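# Find the slack control line and latch its clutch open

## Task

Five control lines run into a grey console, and one has come detached inside it so it carries no tension. It cannot be identified by sight, only by handling the lines. Find that line and use its red lever to open its clutch completely, so it stays open with nothing holding it. The task fails if any other clutch's lever is lifted to or close to its opening point, even briefly as a probe, or if any other line is allowed to slide into the console. Anything that stays in place only because the robot holds it does not count. At the end, release and move the gripper away.

## Robot and tools

Robot: one six-joint arm (xArm 850 type) with a two-finger parallel gripper and a wrist camera. There is only one arm, so every pose is a single row, never one list per arm. Joint order from the base: waist, shoulder, elbow, forearm roll, wrist pitch, wrist roll. Their ranges in rad are -6.283..6.283, -2.304..2.304, -4.224..0.061, -6.283..6.283, -2.164..2.164 and -6.283..6.283. Load limits in N m are 56.4, 56.4, 47, 25.3, 17.8 and 17.8, and a held object's weight counts toward them.

Frame: all poses use the scene frame. Its origin is on the table top straight below the arm base, +z is up, and +y is to the left when facing along +x. The base itself may be slightly tilted. Reported hand positions become less accurate the farther the arm reaches.

Gripper: the fingers point along the gripper's +z axis and close along its y axis. end_effector_position is the pinch point, which sits about 2 cm behind the fingertips when the fingers are closed. Closing pushes the fingertips roughly 10 mm farther out along +z. grip_measured uses the same scale as the commanded opening. To grip something, command an opening well below grip_measured; the bigger the gap between them, the harder the squeeze, up to about 24 N per pad. Fast closing can hit harder than that.

The row format, shared by all motion tools, has 8 numbers: x, y, z, qw, qx, qy, qz, opening. x, y and z give the absolute target in metres for the pinch point. qw..qz give the absolute hand orientation as a unit quaternion with w first. opening runs from -1 (closed) to +1 (fully open, 0.084 m). Nothing in a row is an offset. To hold an orientation steady, repeat the same quaternion in every row instead of copying the reported one, which drifts.

execute_actions(actions): actions is a list of actions. Each action is a list of 0 to 15 rows, and each row lasts one control step of 1/30 s. If an action has fewer than 15 rows, its last row repeats until step 15. Sending an empty list only returns the current state and images. An action is rejected if its target lies more than 0.6 m from the gripper's position at the start of that action along any gripper axis. The whole call is rejected, with no motion, if any action is malformed or if the first one fails that test against the last reported state. On every step, the commanded pose is clipped to at most 70 mm and 16 degrees from the measured pose. After an action ends, the arm goes only as far as the last clipped pose, so distant targets need further actions.

move(target, speed, blocking): target is one row as above. It produces a straight-line path to that absolute pose lasting 0.5 to 10 s, and a longer path is cut off at 10 s. speed is in m/s, from 0.002 to 0.5 (default 0.25), and rotation is capped at twice that value in rad/s. The opening is applied at the start. The path does not react to obstacles. The hand can lag, stray, or overshoot the speed, especially with the arm nearly straight. Contact force grows with speed and with how far the target lies beyond the contact point. With blocking=false the call returns after 0.5 s while the motion continues; until a result shows the move has ended, only wait or stop are accepted. The result adds a move: line giving the ending (done, off_target, moving, held, fault), any limits that acted (paced means the pose was clipped, held means a check blocked steps, after which the arm may speed up), and the distance left to the target.

wait(seconds): 0 to 10 s. The arm keeps its last command, and the call returns early if a running move ends. stop(): brakes a running move, which needs some room; the fingers keep moving. zoom_image(camera, region): camera is cam_high (fixed) or cam_wrist (on the hand). region is [x0, y0, x1, y1] in pixels of that camera's latest 896x504 image, with the origin at the top left, and at most 504 by 504. read_manual(section): returns the licence texts only ("licences"). finished_scene(scene): pass the number of the current scene to end it; this cannot be undone.

Results: a state line with pose and linear/angular velocities; "Hand target", the pose the controller is currently driving toward; joint positions and joint torques (raw drive output with offsets and noise, nonzero even in free air); grip_measured; and, after execute_actions, pinch positions at some steps, where HELD marks a step that was held back. "pose unreachable" means the clearance check altered or blocked the command, and any mount under the base counts as part of the arm. MOTOR HOT appears from 65 °C; at 80 °C an OVER-TEMPERATURE FAULT brakes the arm until it cools. A TORQUE FAULT, caused by contact torque reaching a load limit, stops the arm, backs the joint off, holds for 10 s and drops the rest of the call.

Advice: find the slack line by gently tugging or lifting each line and watching how it responds, never by lifting levers. Keep other levers well below their opening point, and do not let any other line feed into the console. Move slowly near contact and avoid hard pushes, slams and torque faults. Do not knock anything off the table, as that fails the task. Check that the chosen clutch stays latched open on its own, then open the fingers and withdraw before ending.

Each tool is called after "Call:" as name([rows], argument=value, ...), one row to a line, values as JSON.

## Session

Call:
execute_actions(actions=[])

Scene clock: 0.00 s.
end_effector_position=(+0.7374, -0.3363, +0.1116) grip_measured=+1.00 end_effector_quat_wxyz=(-0.412, +0.687, -0.599, +0.018) end_effector_velocity=(+0.001, -0.000, +0.000) end_effector_angular_velocity=(-0.002, -0.001, +0.000)
Joint positions: [-0.596 -0.882 -1.552  1.716 -1.429 -0.777  0.084]
Joint velocities: [ 0.001  0.001 -0.001  0.001  0.001  0.    -0.   ]
Joint torques (N m, as the arm reports them, + toward a larger angle): no reading
Hand target: +0.737, -0.336, +0.112; -0.412, +0.687, -0.599, +0.018

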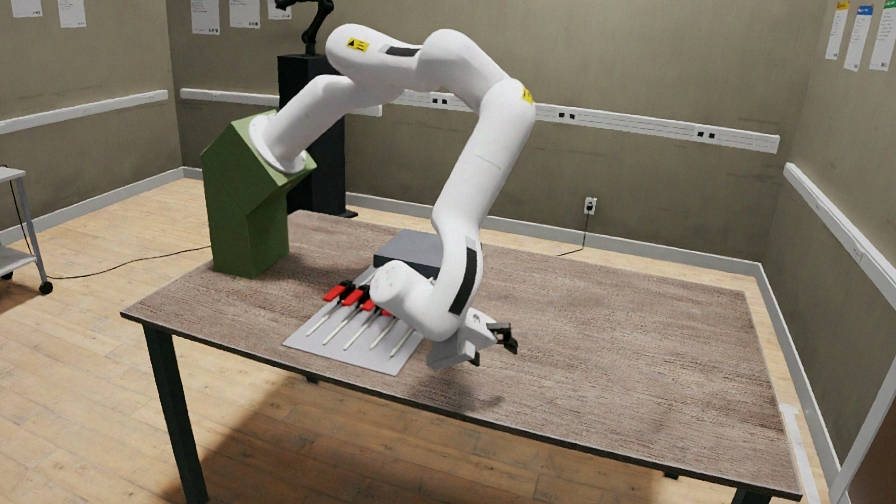

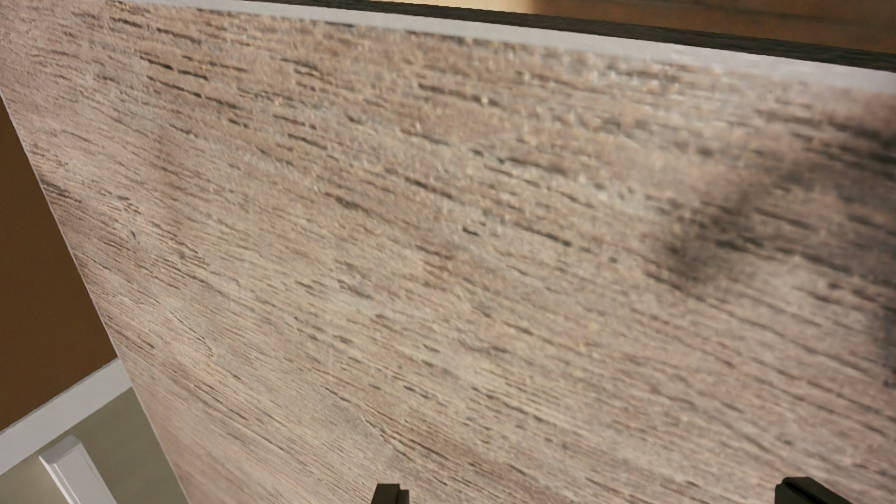

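Call:
move(target=[0.42,-0.18,0.4,0,0.707,-0.707,0,1])

Scene clock: 7.53 s.
end_effector_position=(+0.4200, -0.1787, +0.3988) grip_measured=+1.00 end_effector_quat_wxyz=(-0.000, +0.707, -0.707, +0.001) end_effector_velocity=(-0.000, +0.001, +0.002) end_effector_angular_velocity=(+0.002, +0.000, -0.001)
Joint positions: [-1.013  0.47  -0.232  1.249 -0.853 -0.568  0.084]
Joint velocities: [-0.004  0.006  0.001 -0.008 -0.006  0.007  0.   ]
Joint torques (N m, as the arm reports them, + toward a larger angle): [-2.24 13.82 -8.03  1.74 -0.58  0.6 ]
Hand target: +0.420, -0.179, +0.399; -0.000, +0.707, -0.707, +0.001
Off the commanded pose: 0.002 m, 0 deg.
move: done
camera_calibration (this result's frames):
cam_wrist: T_world_to_cam=[[-0.999809, 0.0195409, -0.000694536, 0.454711], [0.019543, 0.999804, -0.00315009, 0.237958], [0.000632845, -0.00316307, -0.999995, 0.53177], [0, 0, 0, 1]] pos_world=[0.449637, -0.245115, 0.532832]

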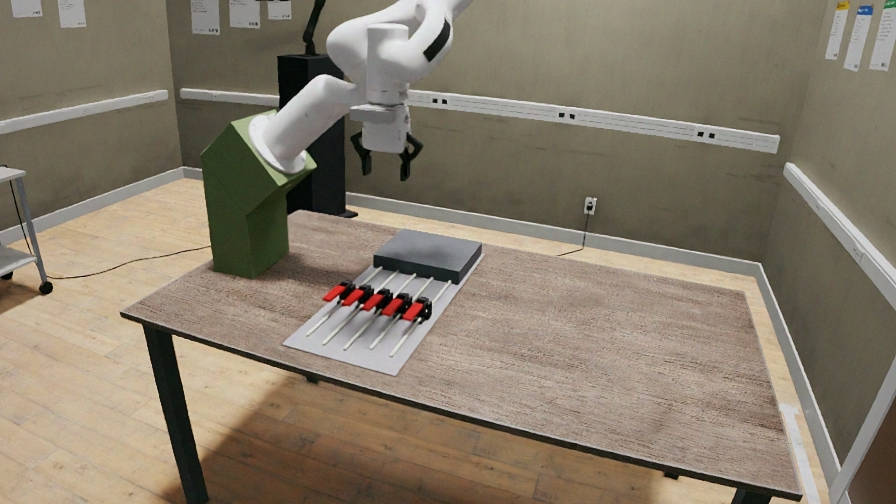

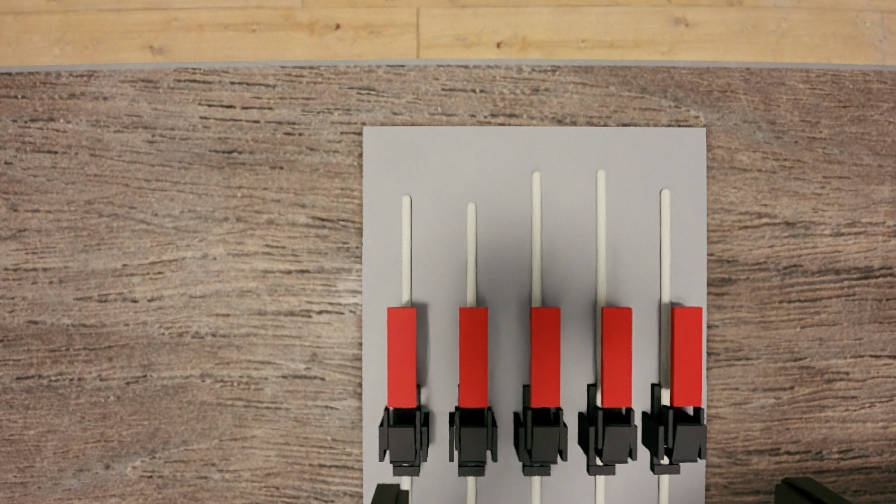

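Call:
zoom_image(camera="cam_high", region=[270,220,500,380])

Region (270, 220, 500, 380) of cam_high's 896x504 image, scaled by 2.191, with more detail than that image has; it fills the top 351 rows of this view, and the rest is white.

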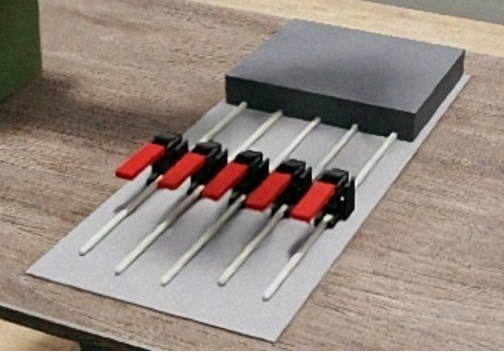

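Call:
move(target=[0.484,-0.265,0.09,0,0.707,-0.707,0,-0.2])

Call:
move(target=[0.484,-0.265,0.03,0,0.707,-0.707,0,-0.2], speed=0.06)

Call:
move(target=[0.484,-0.265,0.03,0,0.707,-0.707,0,-1])

Call:
move(target=[0.484,-0.285,0.03,0,0.707,-0.707,0,-1], speed=0.02)

Scene clock: 20.60 s.
end_effector_position=(+0.4838, -0.2660, +0.0908) grip_measured=-0.22 end_effector_quat_wxyz=(+0.001, +0.707, -0.707, +0.000) end_effector_velocity=(+0.000, +0.000, -0.002) end_effector_angular_velocity=(+0.001, -0.000, +0.000)
Joint positions: [-0.48  -0.529 -0.78   2.243 -0.676 -1.255  0.035]
Joint velocities: [ 0.002 -0.005 -0.004  0.002 -0.001 -0.     0.   ]
Joint torques (N m, as the arm reports them, + toward a larger angle): [-13.22  31.4    0.84   1.01  -0.73   0.65]
Hand target: +0.484, -0.266, +0.091; +0.001, +0.707, -0.707, +0.000
Off the commanded pose: 0.001 m, 0 deg.
move: done; limits=paced
camera_calibration (this result's frames):
cam_wrist: T_world_to_cam=[[-0.999823, 0.0186569, 0.00229751, 0.519511], [0.0186481, 0.999819, -0.00380573, 0.323518], [-0.0023681, -0.00376222, -0.99999, 0.224762], [0, 0, 0, 1]] pos_world=[0.513919, -0.332306, 0.224797]

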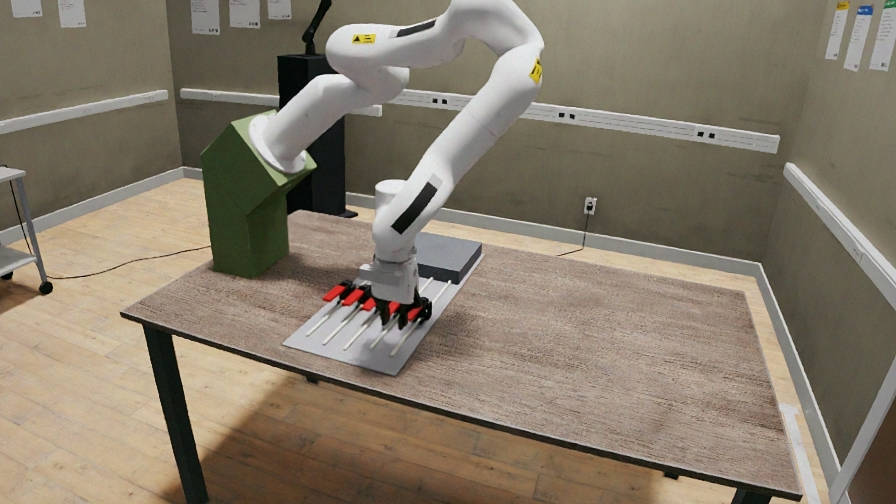

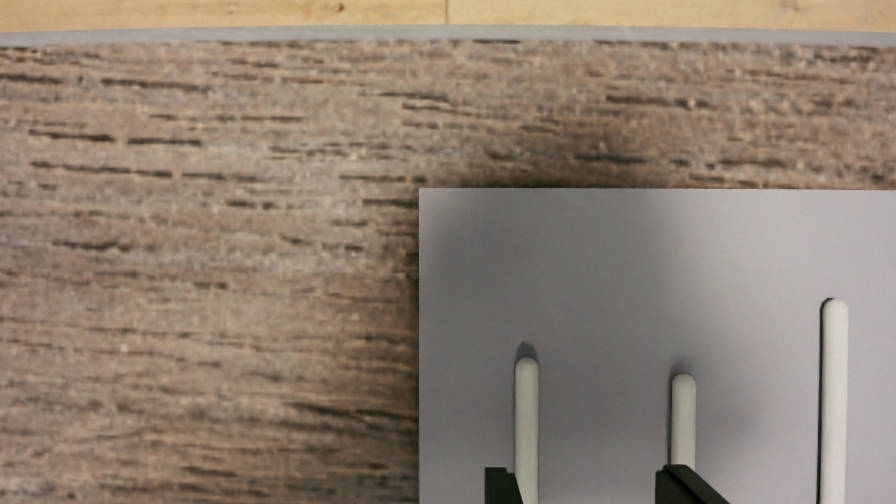

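Scene clock: 22.03 s.
end_effector_position=(+0.4840, -0.2652, +0.0302) grip_measured=-0.22 end_effector_quat_wxyz=(+0.000, +0.707, -0.707, +0.000) end_effector_velocity=(-0.001, +0.001, -0.002) end_effector_angular_velocity=(+0.001, +0.000, -0.001)
Joint positions: [-0.417 -0.675 -0.895  2.342 -0.687 -1.305  0.035]
Joint velocities: [ 0.002 -0.004 -0.002  0.003 -0.001 -0.001 -0.   ]
Joint torques (N m, as the arm reports them, + toward a larger angle): [-12.5   31.66   1.02   0.9   -0.6    0.63]
Hand target: +0.484, -0.265, +0.030; +0.000, +0.707, -0.707, +0.000
Off the commanded pose: 0.000 m, 0 deg.
move: done
camera_calibration (this result's frames):
cam_wrist: T_world_to_cam=[[-0.999827, 0.0185126, 0.00169077, 0.51984], [0.0185092, 0.999827, -0.0020039, 0.322511], [-0.00172758, -0.00197226, -0.999997, 0.164348], [0, 0, 0, 1]] pos_world=[0.514064, -0.331754, 0.164114]

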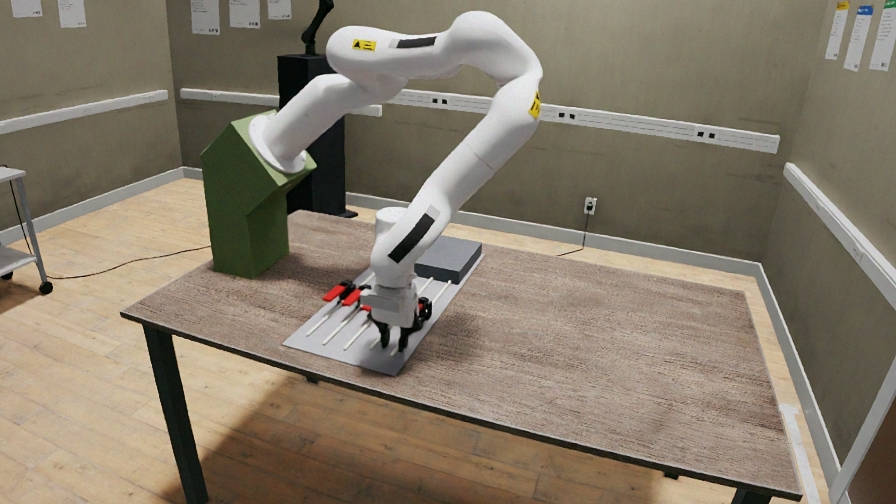

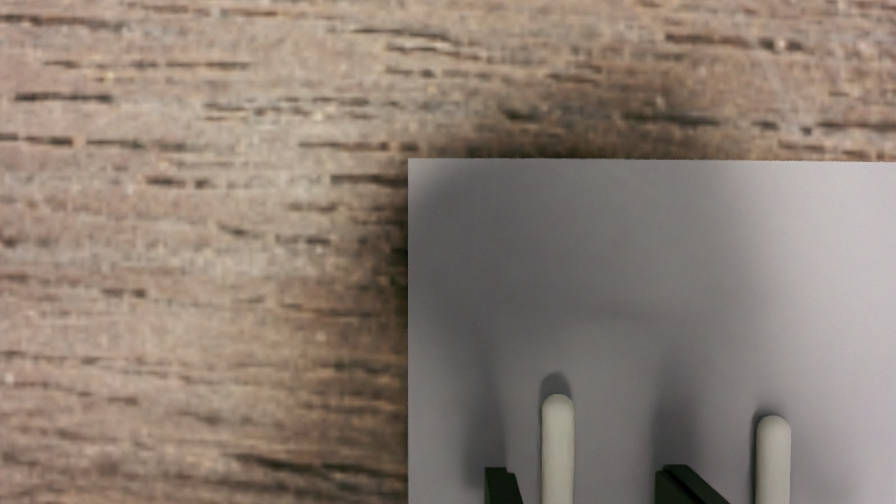

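Scene clock: 22.73 s.
end_effector_position=(+0.4840, -0.2651, +0.0300) grip_measured=-1.00 end_effector_quat_wxyz=(+0.000, +0.707, -0.707, +0.000) end_effector_velocity=(-0.002, +0.000, +0.000) end_effector_angular_velocity=(+0.000, +0.003, -0.001)
Joint positions: [-0.417 -0.675 -0.895  2.342 -0.687 -1.305  0.   ]
Joint velocities: [-0.001 -0.001  0.002 -0.     0.001 -0.     0.   ]
Joint torques (N m, as the arm reports them, + toward a larger angle): [-12.26  30.15   0.58   1.02  -0.65   0.61]
Hand target: +0.484, -0.265, +0.030; +0.000, +0.707, -0.707, -0.000
Off the commanded pose: 0.000 m, 0 deg.
move: done
camera_calibration (this result's frames):
cam_wrist: T_world_to_cam=[[-0.999825, 0.0186139, 0.0016225, 0.519852], [0.0186108, 0.999825, -0.00189288, 0.322341], [-0.00165745, -0.00186235, -0.999997, 0.164133], [0, 0, 0, 1]] pos_world=[0.514035, -0.331655, 0.163899]

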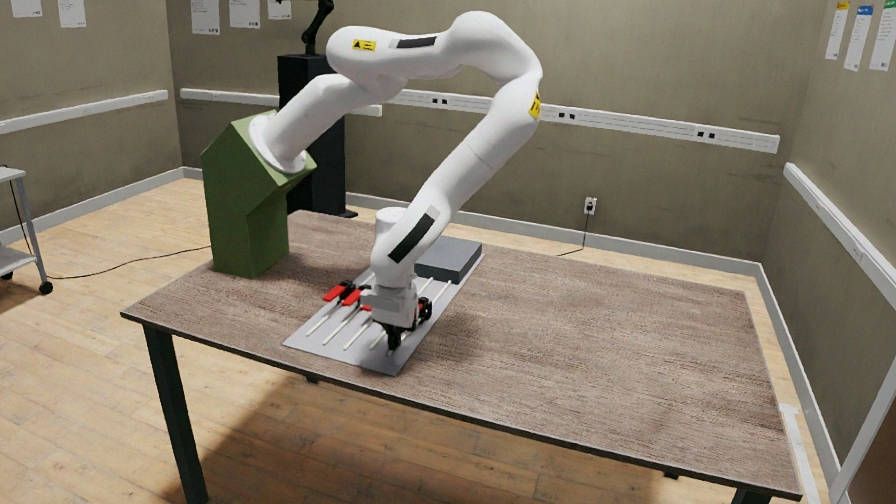

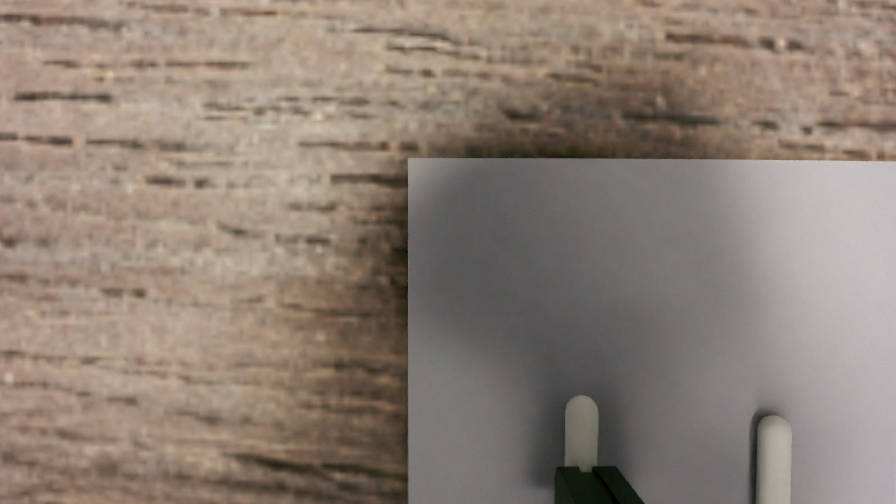

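Scene clock: 24.03 s.
end_effector_position=(+0.4840, -0.2848, +0.0300) grip_measured=-1.00 end_effector_quat_wxyz=(-0.000, +0.707, -0.707, +0.000) end_effector_velocity=(-0.001, -0.000, -0.000) end_effector_angular_velocity=(+0.002, +0.001, -0.000)
Joint positions: [-0.45  -0.694 -0.93   2.29  -0.682 -1.279  0.   ]
Joint velocities: [-0.002 -0.002 -0.001 -0.005 -0.001  0.003  0.   ]
Joint torques (N m, as the arm reports them, + toward a larger angle): [-13.67  30.76  -0.61   1.61  -0.46   0.56]
Hand target: +0.484, -0.285, +0.030; -0.000, +0.707, -0.707, -0.000
Off the commanded pose: 0.000 m, 0 deg.
move: done
camera_calibration (this result's frames):
cam_wrist: T_world_to_cam=[[-0.999826, 0.0185951, 0.00158355, 0.520199], [0.0185923, 0.999826, -0.00175084, 0.342087], [-0.00161583, -0.00172109, -0.999997, 0.164089], [0, 0, 0, 1]] pos_world=[0.514014, -0.351418, 0.163864]

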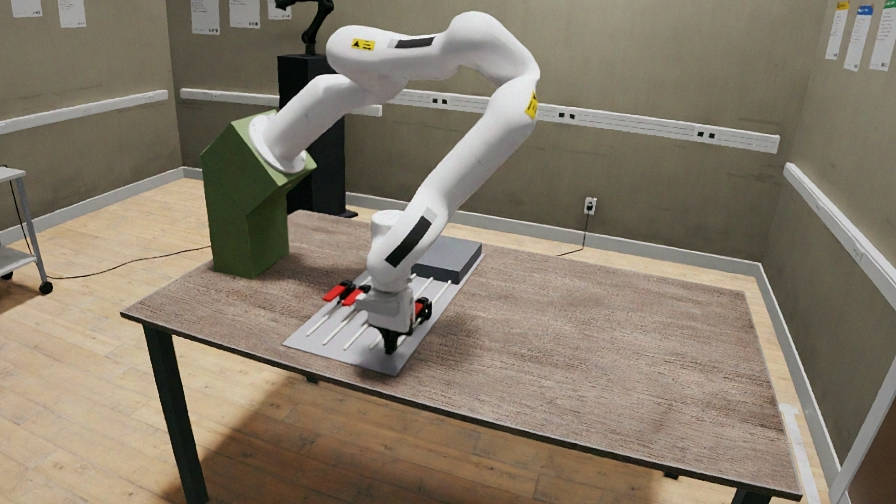

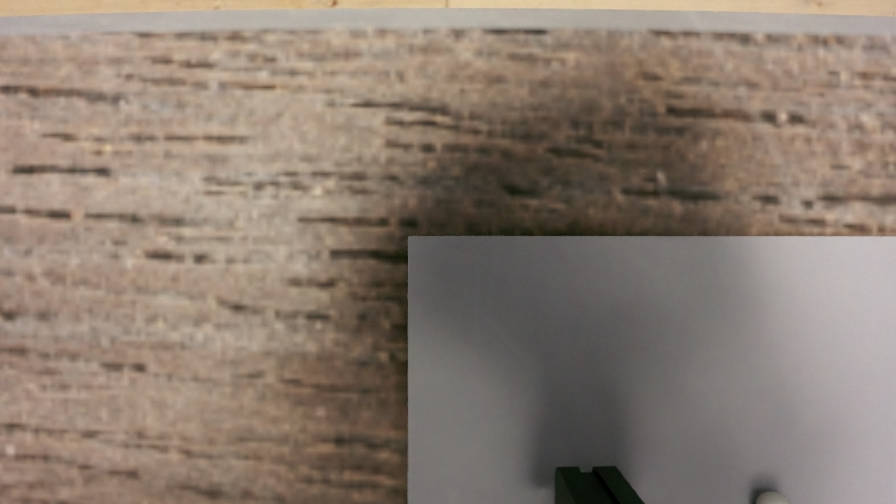

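Call:
move(target=[0.489,-0.265,0.03,0,0.707,-0.707,0,-0.4], speed=0.05)

Call:
move(target=[0.489,-0.265,0.023,0,0.707,-0.707,0,-0.4], speed=0.02)

Call:
move(target=[0.489,-0.265,0.023,0,0.707,-0.707,0,-1])

Call:
move(target=[0.489,-0.285,0.023,0,0.707,-0.707,0,-1], speed=0.02)

Scene clock: 29.37 s.
end_effector_position=(+0.4889, -0.2652, +0.0300) grip_measured=-0.42 end_effector_quat_wxyz=(+0.000, +0.707, -0.707, -0.000) end_effector_velocity=(+0.002, +0.000, +0.000) end_effector_angular_velocity=(-0.003, -0.002, +0.001)
Joint positions: [-0.414 -0.671 -0.902  2.336 -0.679 -1.293  0.026]
Joint velocities: [ 0.003  0.003 -0.001  0.007  0.002 -0.002  0.   ]
Joint torques (N m, as the arm reports them, + toward a larger angle): [-12.32  31.06   0.68   1.35  -0.64   0.43]
Hand target: +0.489, -0.265, +0.030; +0.000, +0.707, -0.707, +0.000
Off the commanded pose: 0.000 m, 0 deg.
move: done
camera_calibration (this result's frames):
cam_wrist: T_world_to_cam=[[-0.999826, 0.018597, 0.00172754, 0.524765], [0.0185939, 0.999825, -0.00180436, 0.322414], [-0.00176079, -0.00177193, -0.999997, 0.164166], [0, 0, 0, 1]] pos_world=[0.518967, -0.331826, 0.16384]

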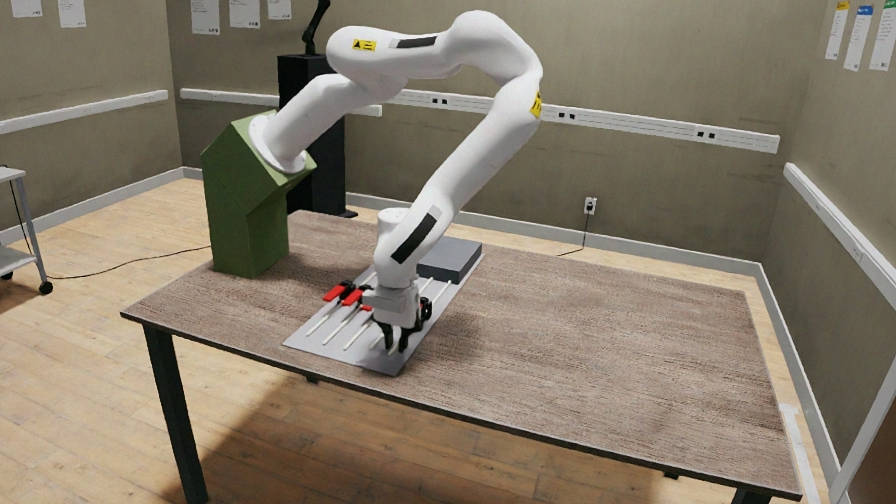

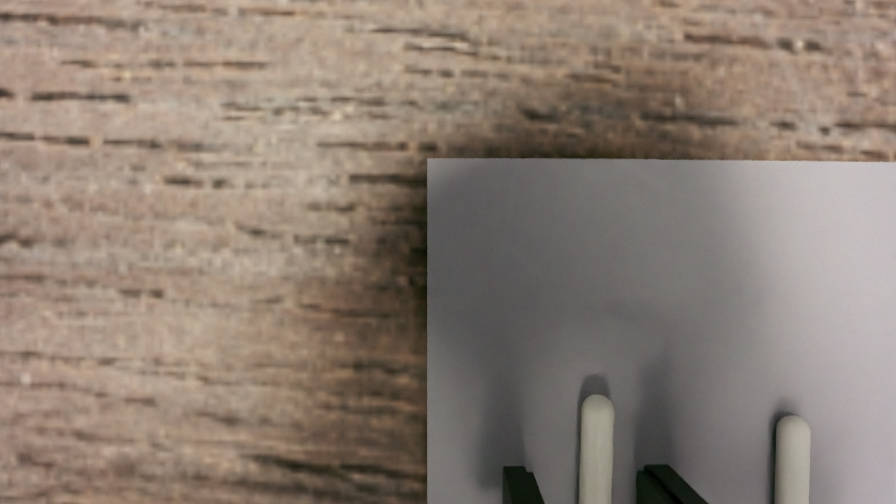

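Scene clock: 30.07 s.
end_effector_position=(+0.4890, -0.2651, +0.0235) grip_measured=-0.42 end_effector_quat_wxyz=(+0.000, +0.707, -0.707, +0.000) end_effector_velocity=(+0.001, +0.000, -0.003) end_effector_angular_velocity=(+0.000, -0.001, +0.002)
Joint positions: [-0.407 -0.686 -0.915  2.346 -0.68  -1.297  0.026]
Joint velocities: [ 0.003 -0.005 -0.005  0.003 -0.    -0.002  0.   ]
Joint torques (N m, as the arm reports them, + toward a larger angle): [-11.64  29.13  -0.47   0.76  -0.54   0.52]
Hand target: +0.489, -0.265, +0.023; +0.000, +0.707, -0.707, +0.000
Off the commanded pose: 0.001 m, 0 deg.
move: done
camera_calibration (this result's frames):
cam_wrist: T_world_to_cam=[[-0.999823, 0.0187453, 0.00150152, 0.524868], [0.0187423, 0.999822, -0.00197817, 0.322238], [-0.00153834, -0.00194968, -0.999997, 0.157534], [0, 0, 0, 1]] pos_world=[0.518978, -0.331713, 0.157383]

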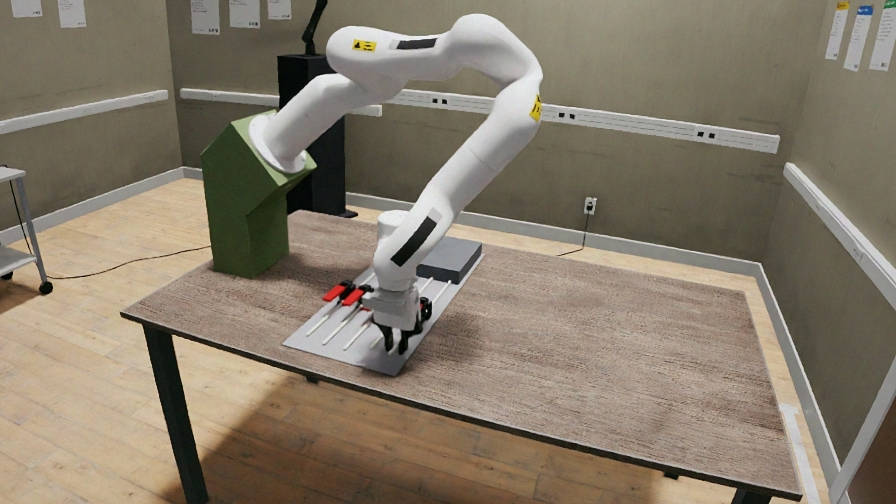

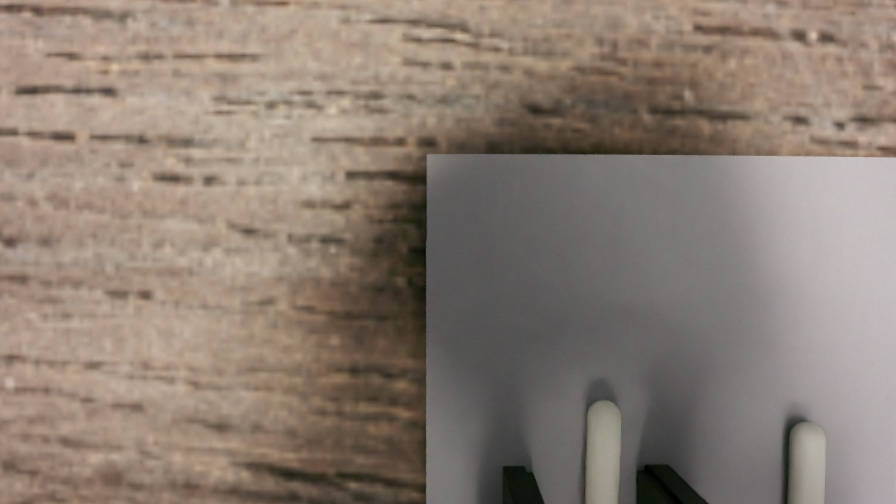

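Scene clock: 30.77 s.
end_effector_position=(+0.4891, -0.2652, +0.0231) grip_measured=-0.84 end_effector_quat_wxyz=(+0.000, +0.707, -0.707, +0.000) end_effector_velocity=(+0.000, +0.000, -0.000) end_effector_angular_velocity=(+0.000, -0.001, +0.001)
Joint positions: [-0.407 -0.687 -0.916  2.346 -0.679 -1.298  0.007]
Joint velocities: [ 0. -0. -0. -0. -0. -0.  0.]
Joint torques (N m, as the arm reports them, + toward a larger angle): [-6.75 26.97  0.38  0.37 -0.54  0.47]
Hand target: +0.489, -0.265, +0.023; +0.000, +0.707, -0.707, -0.000
Off the commanded pose: 0.000 m, 0 deg.
move: done
camera_calibration (this result's frames):
cam_wrist: T_world_to_cam=[[-0.999825, 0.0186583, 0.00146086, 0.524948], [0.0186553, 0.999824, -0.00202218, 0.322297], [-0.00149833, -0.00199457, -0.999997, 0.157098], [0, 0, 0, 1]] pos_world=[0.519078, -0.331721, 0.156982]

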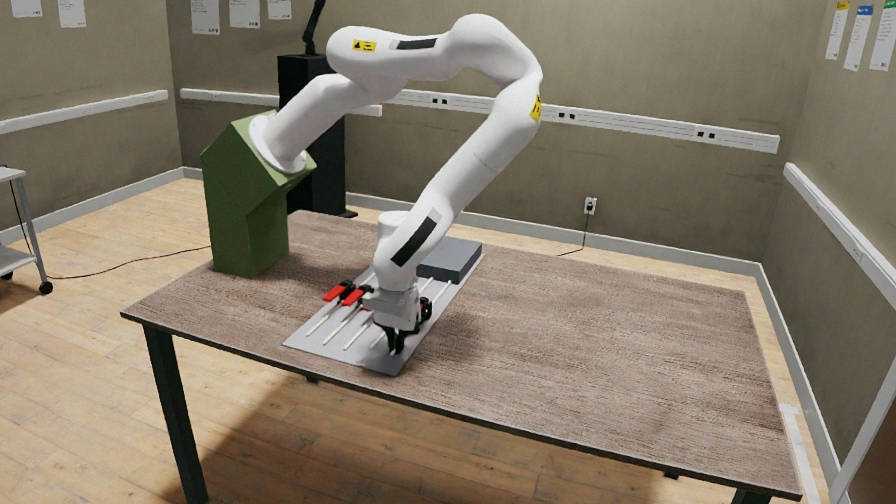

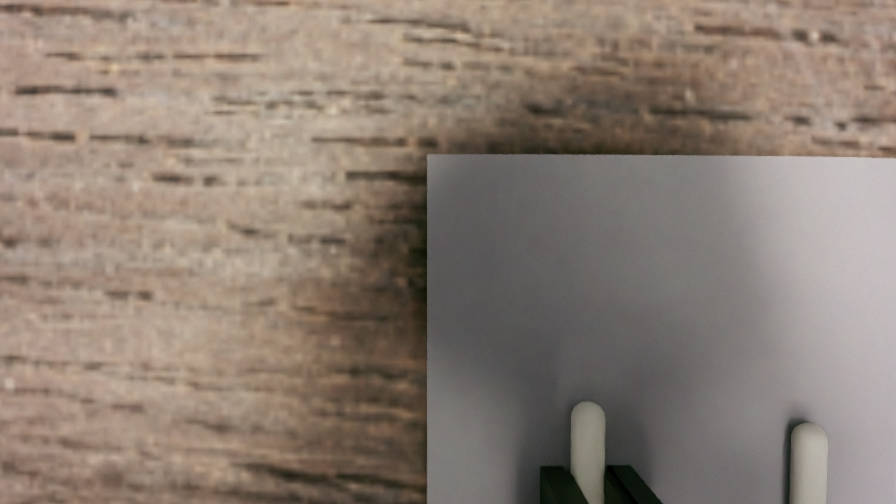

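Scene clock: 32.00 s.
end_effector_position=(+0.4884, -0.2732, +0.0220) grip_measured=-0.84 end_effector_quat_wxyz=(-0.011, +0.710, -0.705, -0.005) end_effector_velocity=(-0.000, +0.001, -0.000) end_effector_angular_velocity=(+0.010, -0.005, +0.000)
Joint positions: [-0.43  -0.705 -0.938  2.286 -0.695 -1.271  0.007]
Joint velocities: [-0.004 -0.003 -0.002 -0.015 -0.01   0.008 -0.   ]
Joint torques (N m, as the arm reports them, + toward a larger angle): [-46.9   21.79 -19.09  14.31   6.66   0.54]
Hand target: +0.489, -0.285, +0.023; -0.000, +0.707, -0.707, -0.000
Off the commanded pose: 0.012 m, 1 deg.
move: off_target
camera_calibration (this result's frames):
cam_wrist: T_world_to_cam=[[-0.99991, 0.0114474, -0.00702732, 0.522627], [0.0113015, 0.999727, 0.0204602, 0.333377], [0.00725962, 0.020379, -0.999766, 0.157762], [0, 0, 0, 1]] pos_world=[0.517667, -0.342483, 0.154576]

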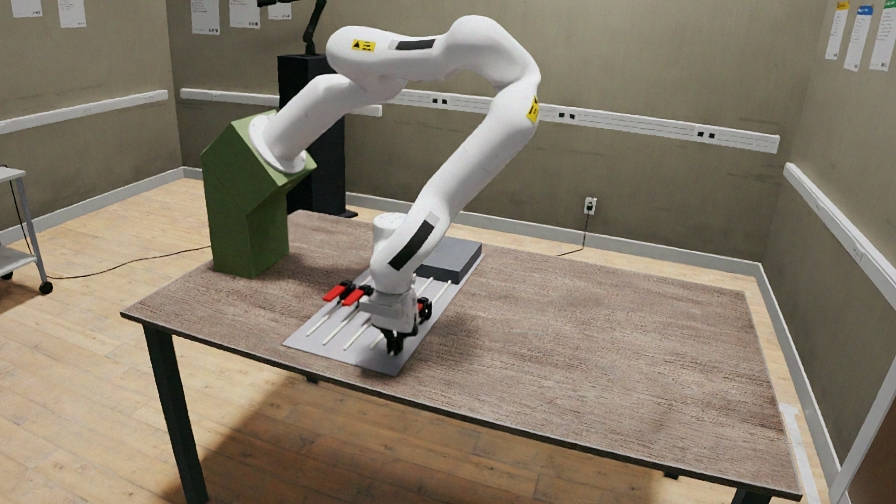

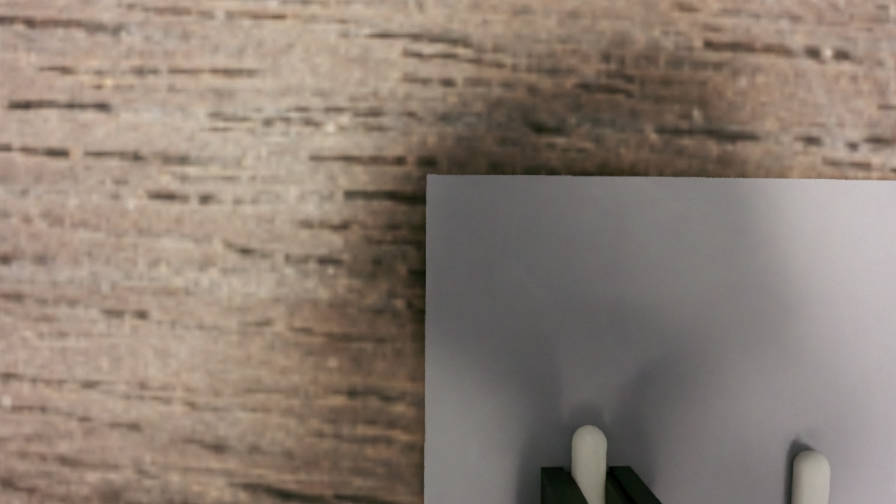

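Call:
move(target=[0.489,-0.265,0.024,0,0.707,-0.707,0,-1], speed=0.03)

Call:
move(target=[0.487,-0.265,0.026,0,0.707,-0.707,0,-0.3])

Call:
move(target=[0.487,-0.25,0.12,0,0.707,-0.707,0,-0.3])

Call:
move(target=[0.44,0.06,0.2,0,0.707,-0.707,0,-0.3])

Scene clock: 39.30 s.
end_effector_position=(+0.4888, -0.2666, +0.0240) grip_measured=-0.84 end_effector_quat_wxyz=(+0.001, +0.707, -0.707, +0.000) end_effector_velocity=(-0.004, +0.004, +0.001) end_effector_angular_velocity=(-0.000, +0.003, -0.003)
Joint positions: [-0.409 -0.686 -0.916  2.344 -0.677 -1.297  0.007]
Joint velocities: [ 0.004  0.004  0.013  0.012 -0.002 -0.007 -0.   ]
Joint torques (N m, as the arm reports them, + toward a larger angle): [-11.17  29.53   0.97   0.89  -0.65   0.54]
Hand target: +0.489, -0.265, +0.024; +0.000, +0.707, -0.707, +0.000
Off the commanded pose: 0.002 m, 0 deg.
move: done
camera_calibration (this result's frames):
cam_wrist: T_world_to_cam=[[-0.999807, 0.0194175, 0.00314967, 0.524843], [0.0194046, 0.999803, -0.0040625, 0.323446], [-0.00322794, -0.0040006, -0.999987, 0.158279], [0, 0, 0, 1]] pos_world=[0.518976, -0.332941, 0.157937]

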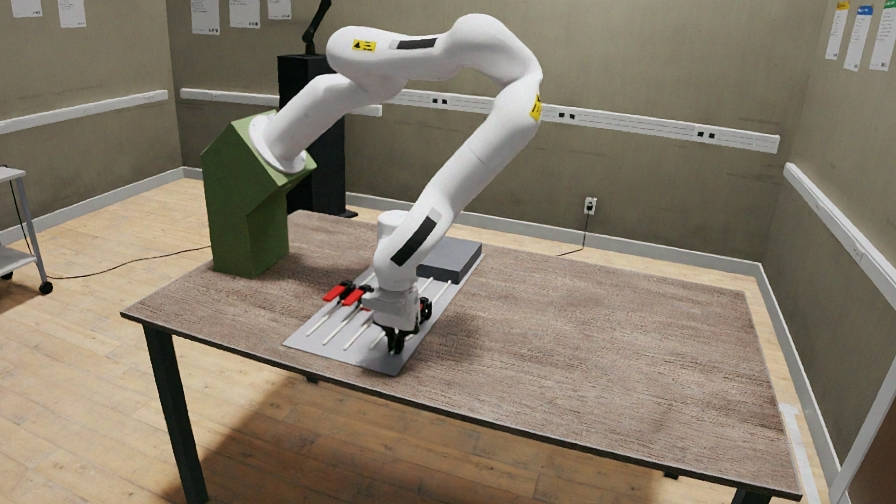

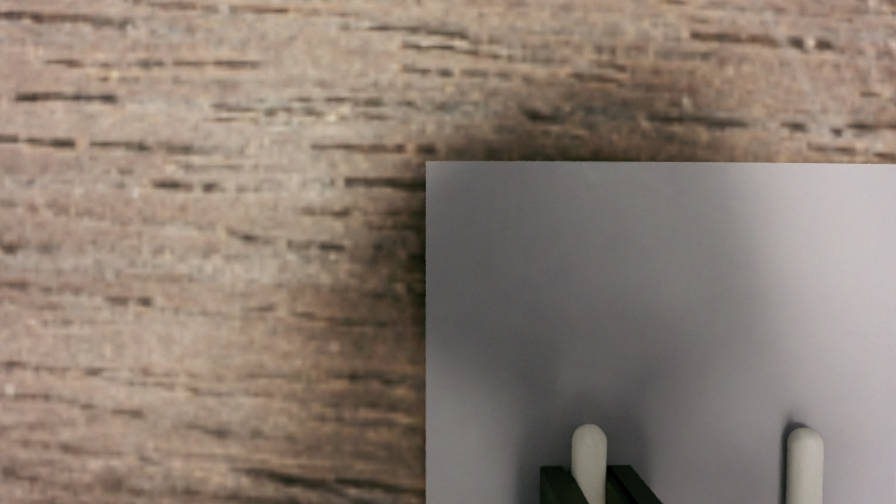

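Scene clock: 40.00 s.
end_effector_position=(+0.4871, -0.2650, +0.0259) grip_measured=-0.32 end_effector_quat_wxyz=(-0.000, +0.707, -0.707, +0.000) end_effector_velocity=(+0.001, +0.000, +0.001) end_effector_angular_velocity=(+0.000, -0.001, +0.002)
Joint positions: [-0.411 -0.682 -0.908  2.344 -0.682 -1.3    0.03 ]
Joint velocities: [ 0.     0.002  0.001 -0.001 -0.001 -0.001  0.   ]
Joint torques (N m, as the arm reports them, + toward a larger angle): [-11.38  30.5    0.36   1.06  -0.5    0.57]
Hand target: +0.487, -0.265, +0.026; +0.000, +0.707, -0.707, -0.000
Off the commanded pose: 0.000 m, 0 deg.
move: done
camera_calibration (this result's frames):
cam_wrist: T_world_to_cam=[[-0.999827, 0.0185563, 0.001608, 0.522905], [0.0185534, 0.999826, -0.00179799, 0.322255], [-0.00164108, -0.00176784, -0.999997, 0.160054], [0, 0, 0, 1]] pos_world=[0.517098, -0.33162, 0.159792]

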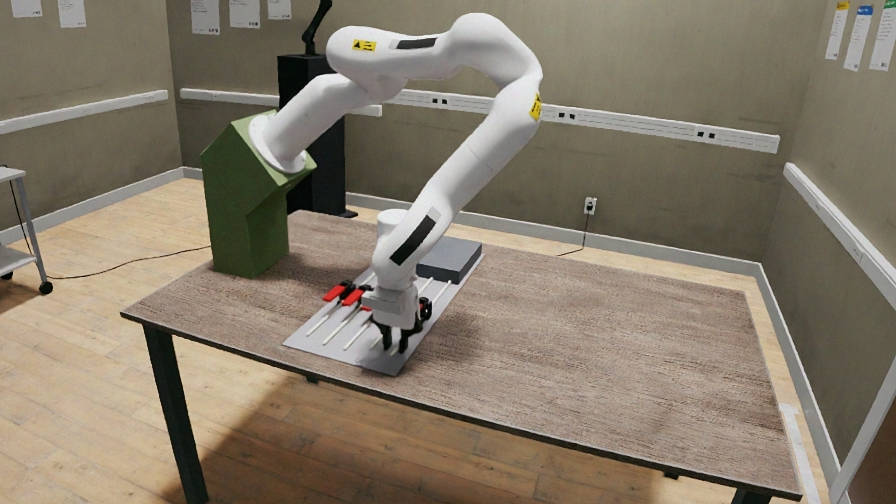

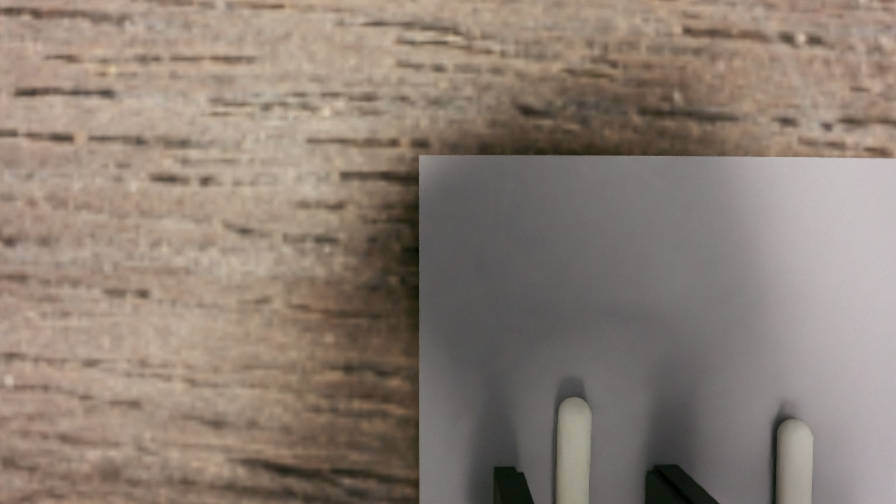

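Scene clock: 41.03 s.
end_effector_position=(+0.4869, -0.2498, +0.1197) grip_measured=-0.32 end_effector_quat_wxyz=(-0.000, +0.707, -0.707, -0.000) end_effector_velocity=(+0.001, -0.000, +0.002) end_effector_angular_velocity=(-0.000, -0.002, +0.000)
Joint positions: [-0.482 -0.436 -0.707  2.218 -0.666 -1.227  0.03 ]
Joint velocities: [-0.002  0.006  0.003 -0.005 -0.001  0.004 -0.   ]
Joint torques (N m, as the arm reports them, + toward a larger angle): [-11.85  31.63  -0.39   0.84  -0.66   0.42]
Hand target: +0.487, -0.250, +0.120; -0.000, +0.707, -0.707, -0.000
Off the commanded pose: 0.000 m, 0 deg.
move: done
camera_calibration (this result's frames):
cam_wrist: T_world_to_cam=[[-0.999824, 0.0186779, 0.00164099, 0.522326], [0.0186755, 0.999825, -0.00146897, 0.307056], [-0.00166814, -0.00143806, -0.999998, 0.253933], [0, 0, 0, 1]] pos_world=[0.516923, -0.316393, 0.253526]

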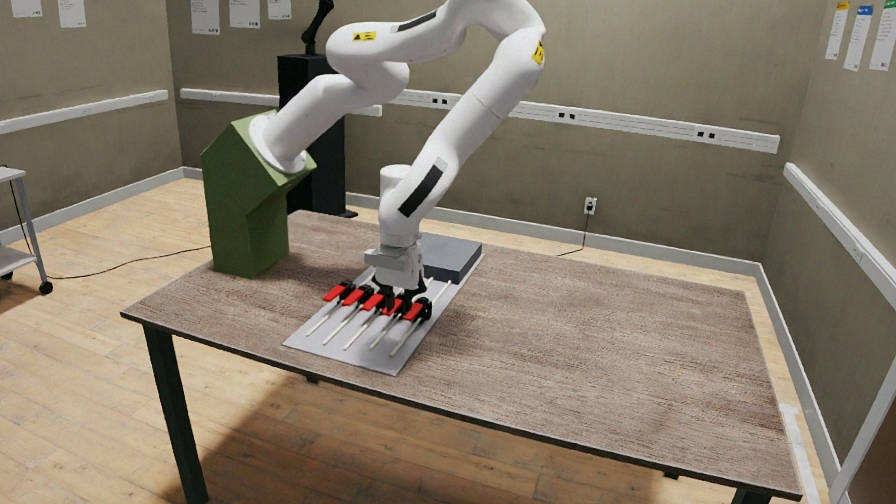

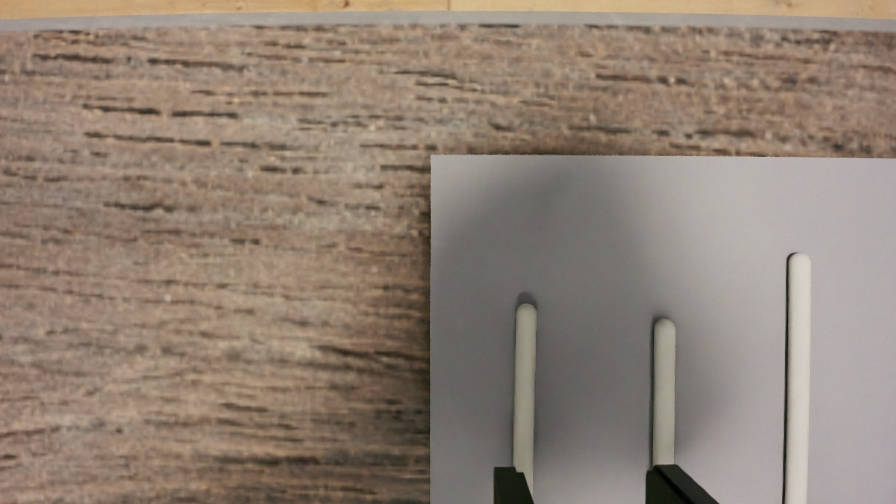

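Scene clock: 43.03 s.
end_effector_position=(+0.4400, +0.0592, +0.1996) grip_measured=-0.32 end_effector_quat_wxyz=(+0.000, +0.707, -0.707, -0.000) end_effector_velocity=(+0.000, +0.001, +0.000) end_effector_angular_velocity=(-0.016, -0.003, +0.002)
Joint positions: [ 0.373  0.018 -0.23   3.328 -0.607 -1.575  0.03 ]
Joint velocities: [ 0.02  -0.001 -0.001  0.054 -0.004 -0.033 -0.   ]
Joint torques (N m, as the arm reports them, + toward a larger angle): [ 0.77 26.44  3.1   1.14 -0.56  0.58]
Hand target: +0.440, +0.059, +0.200; +0.001, +0.707, -0.707, +0.000
Off the commanded pose: 0.001 m, 0 deg.
move: done
camera_calibration (this result's frames):
cam_wrist: T_world_to_cam=[[-0.99983, 0.0182747, 0.00258084, 0.469344], [0.0182707, 0.999832, -0.00157728, -0.000617152], [-0.00260923, -0.00152985, -0.999995, 0.334638], [0, 0, 0, 1]] pos_world=[0.470149, -0.00744815, 0.333424]

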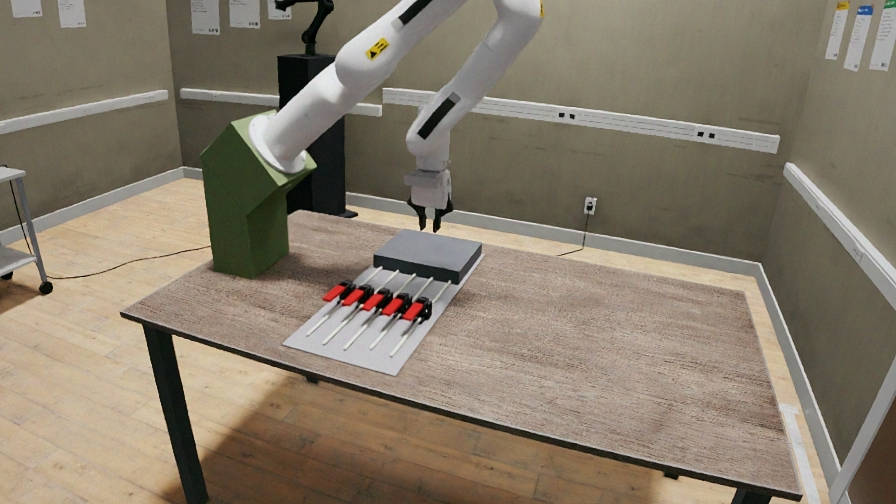

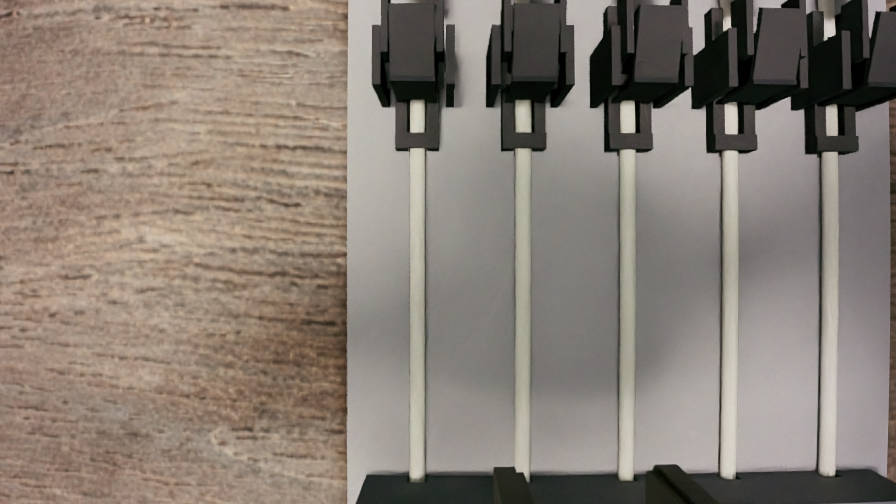

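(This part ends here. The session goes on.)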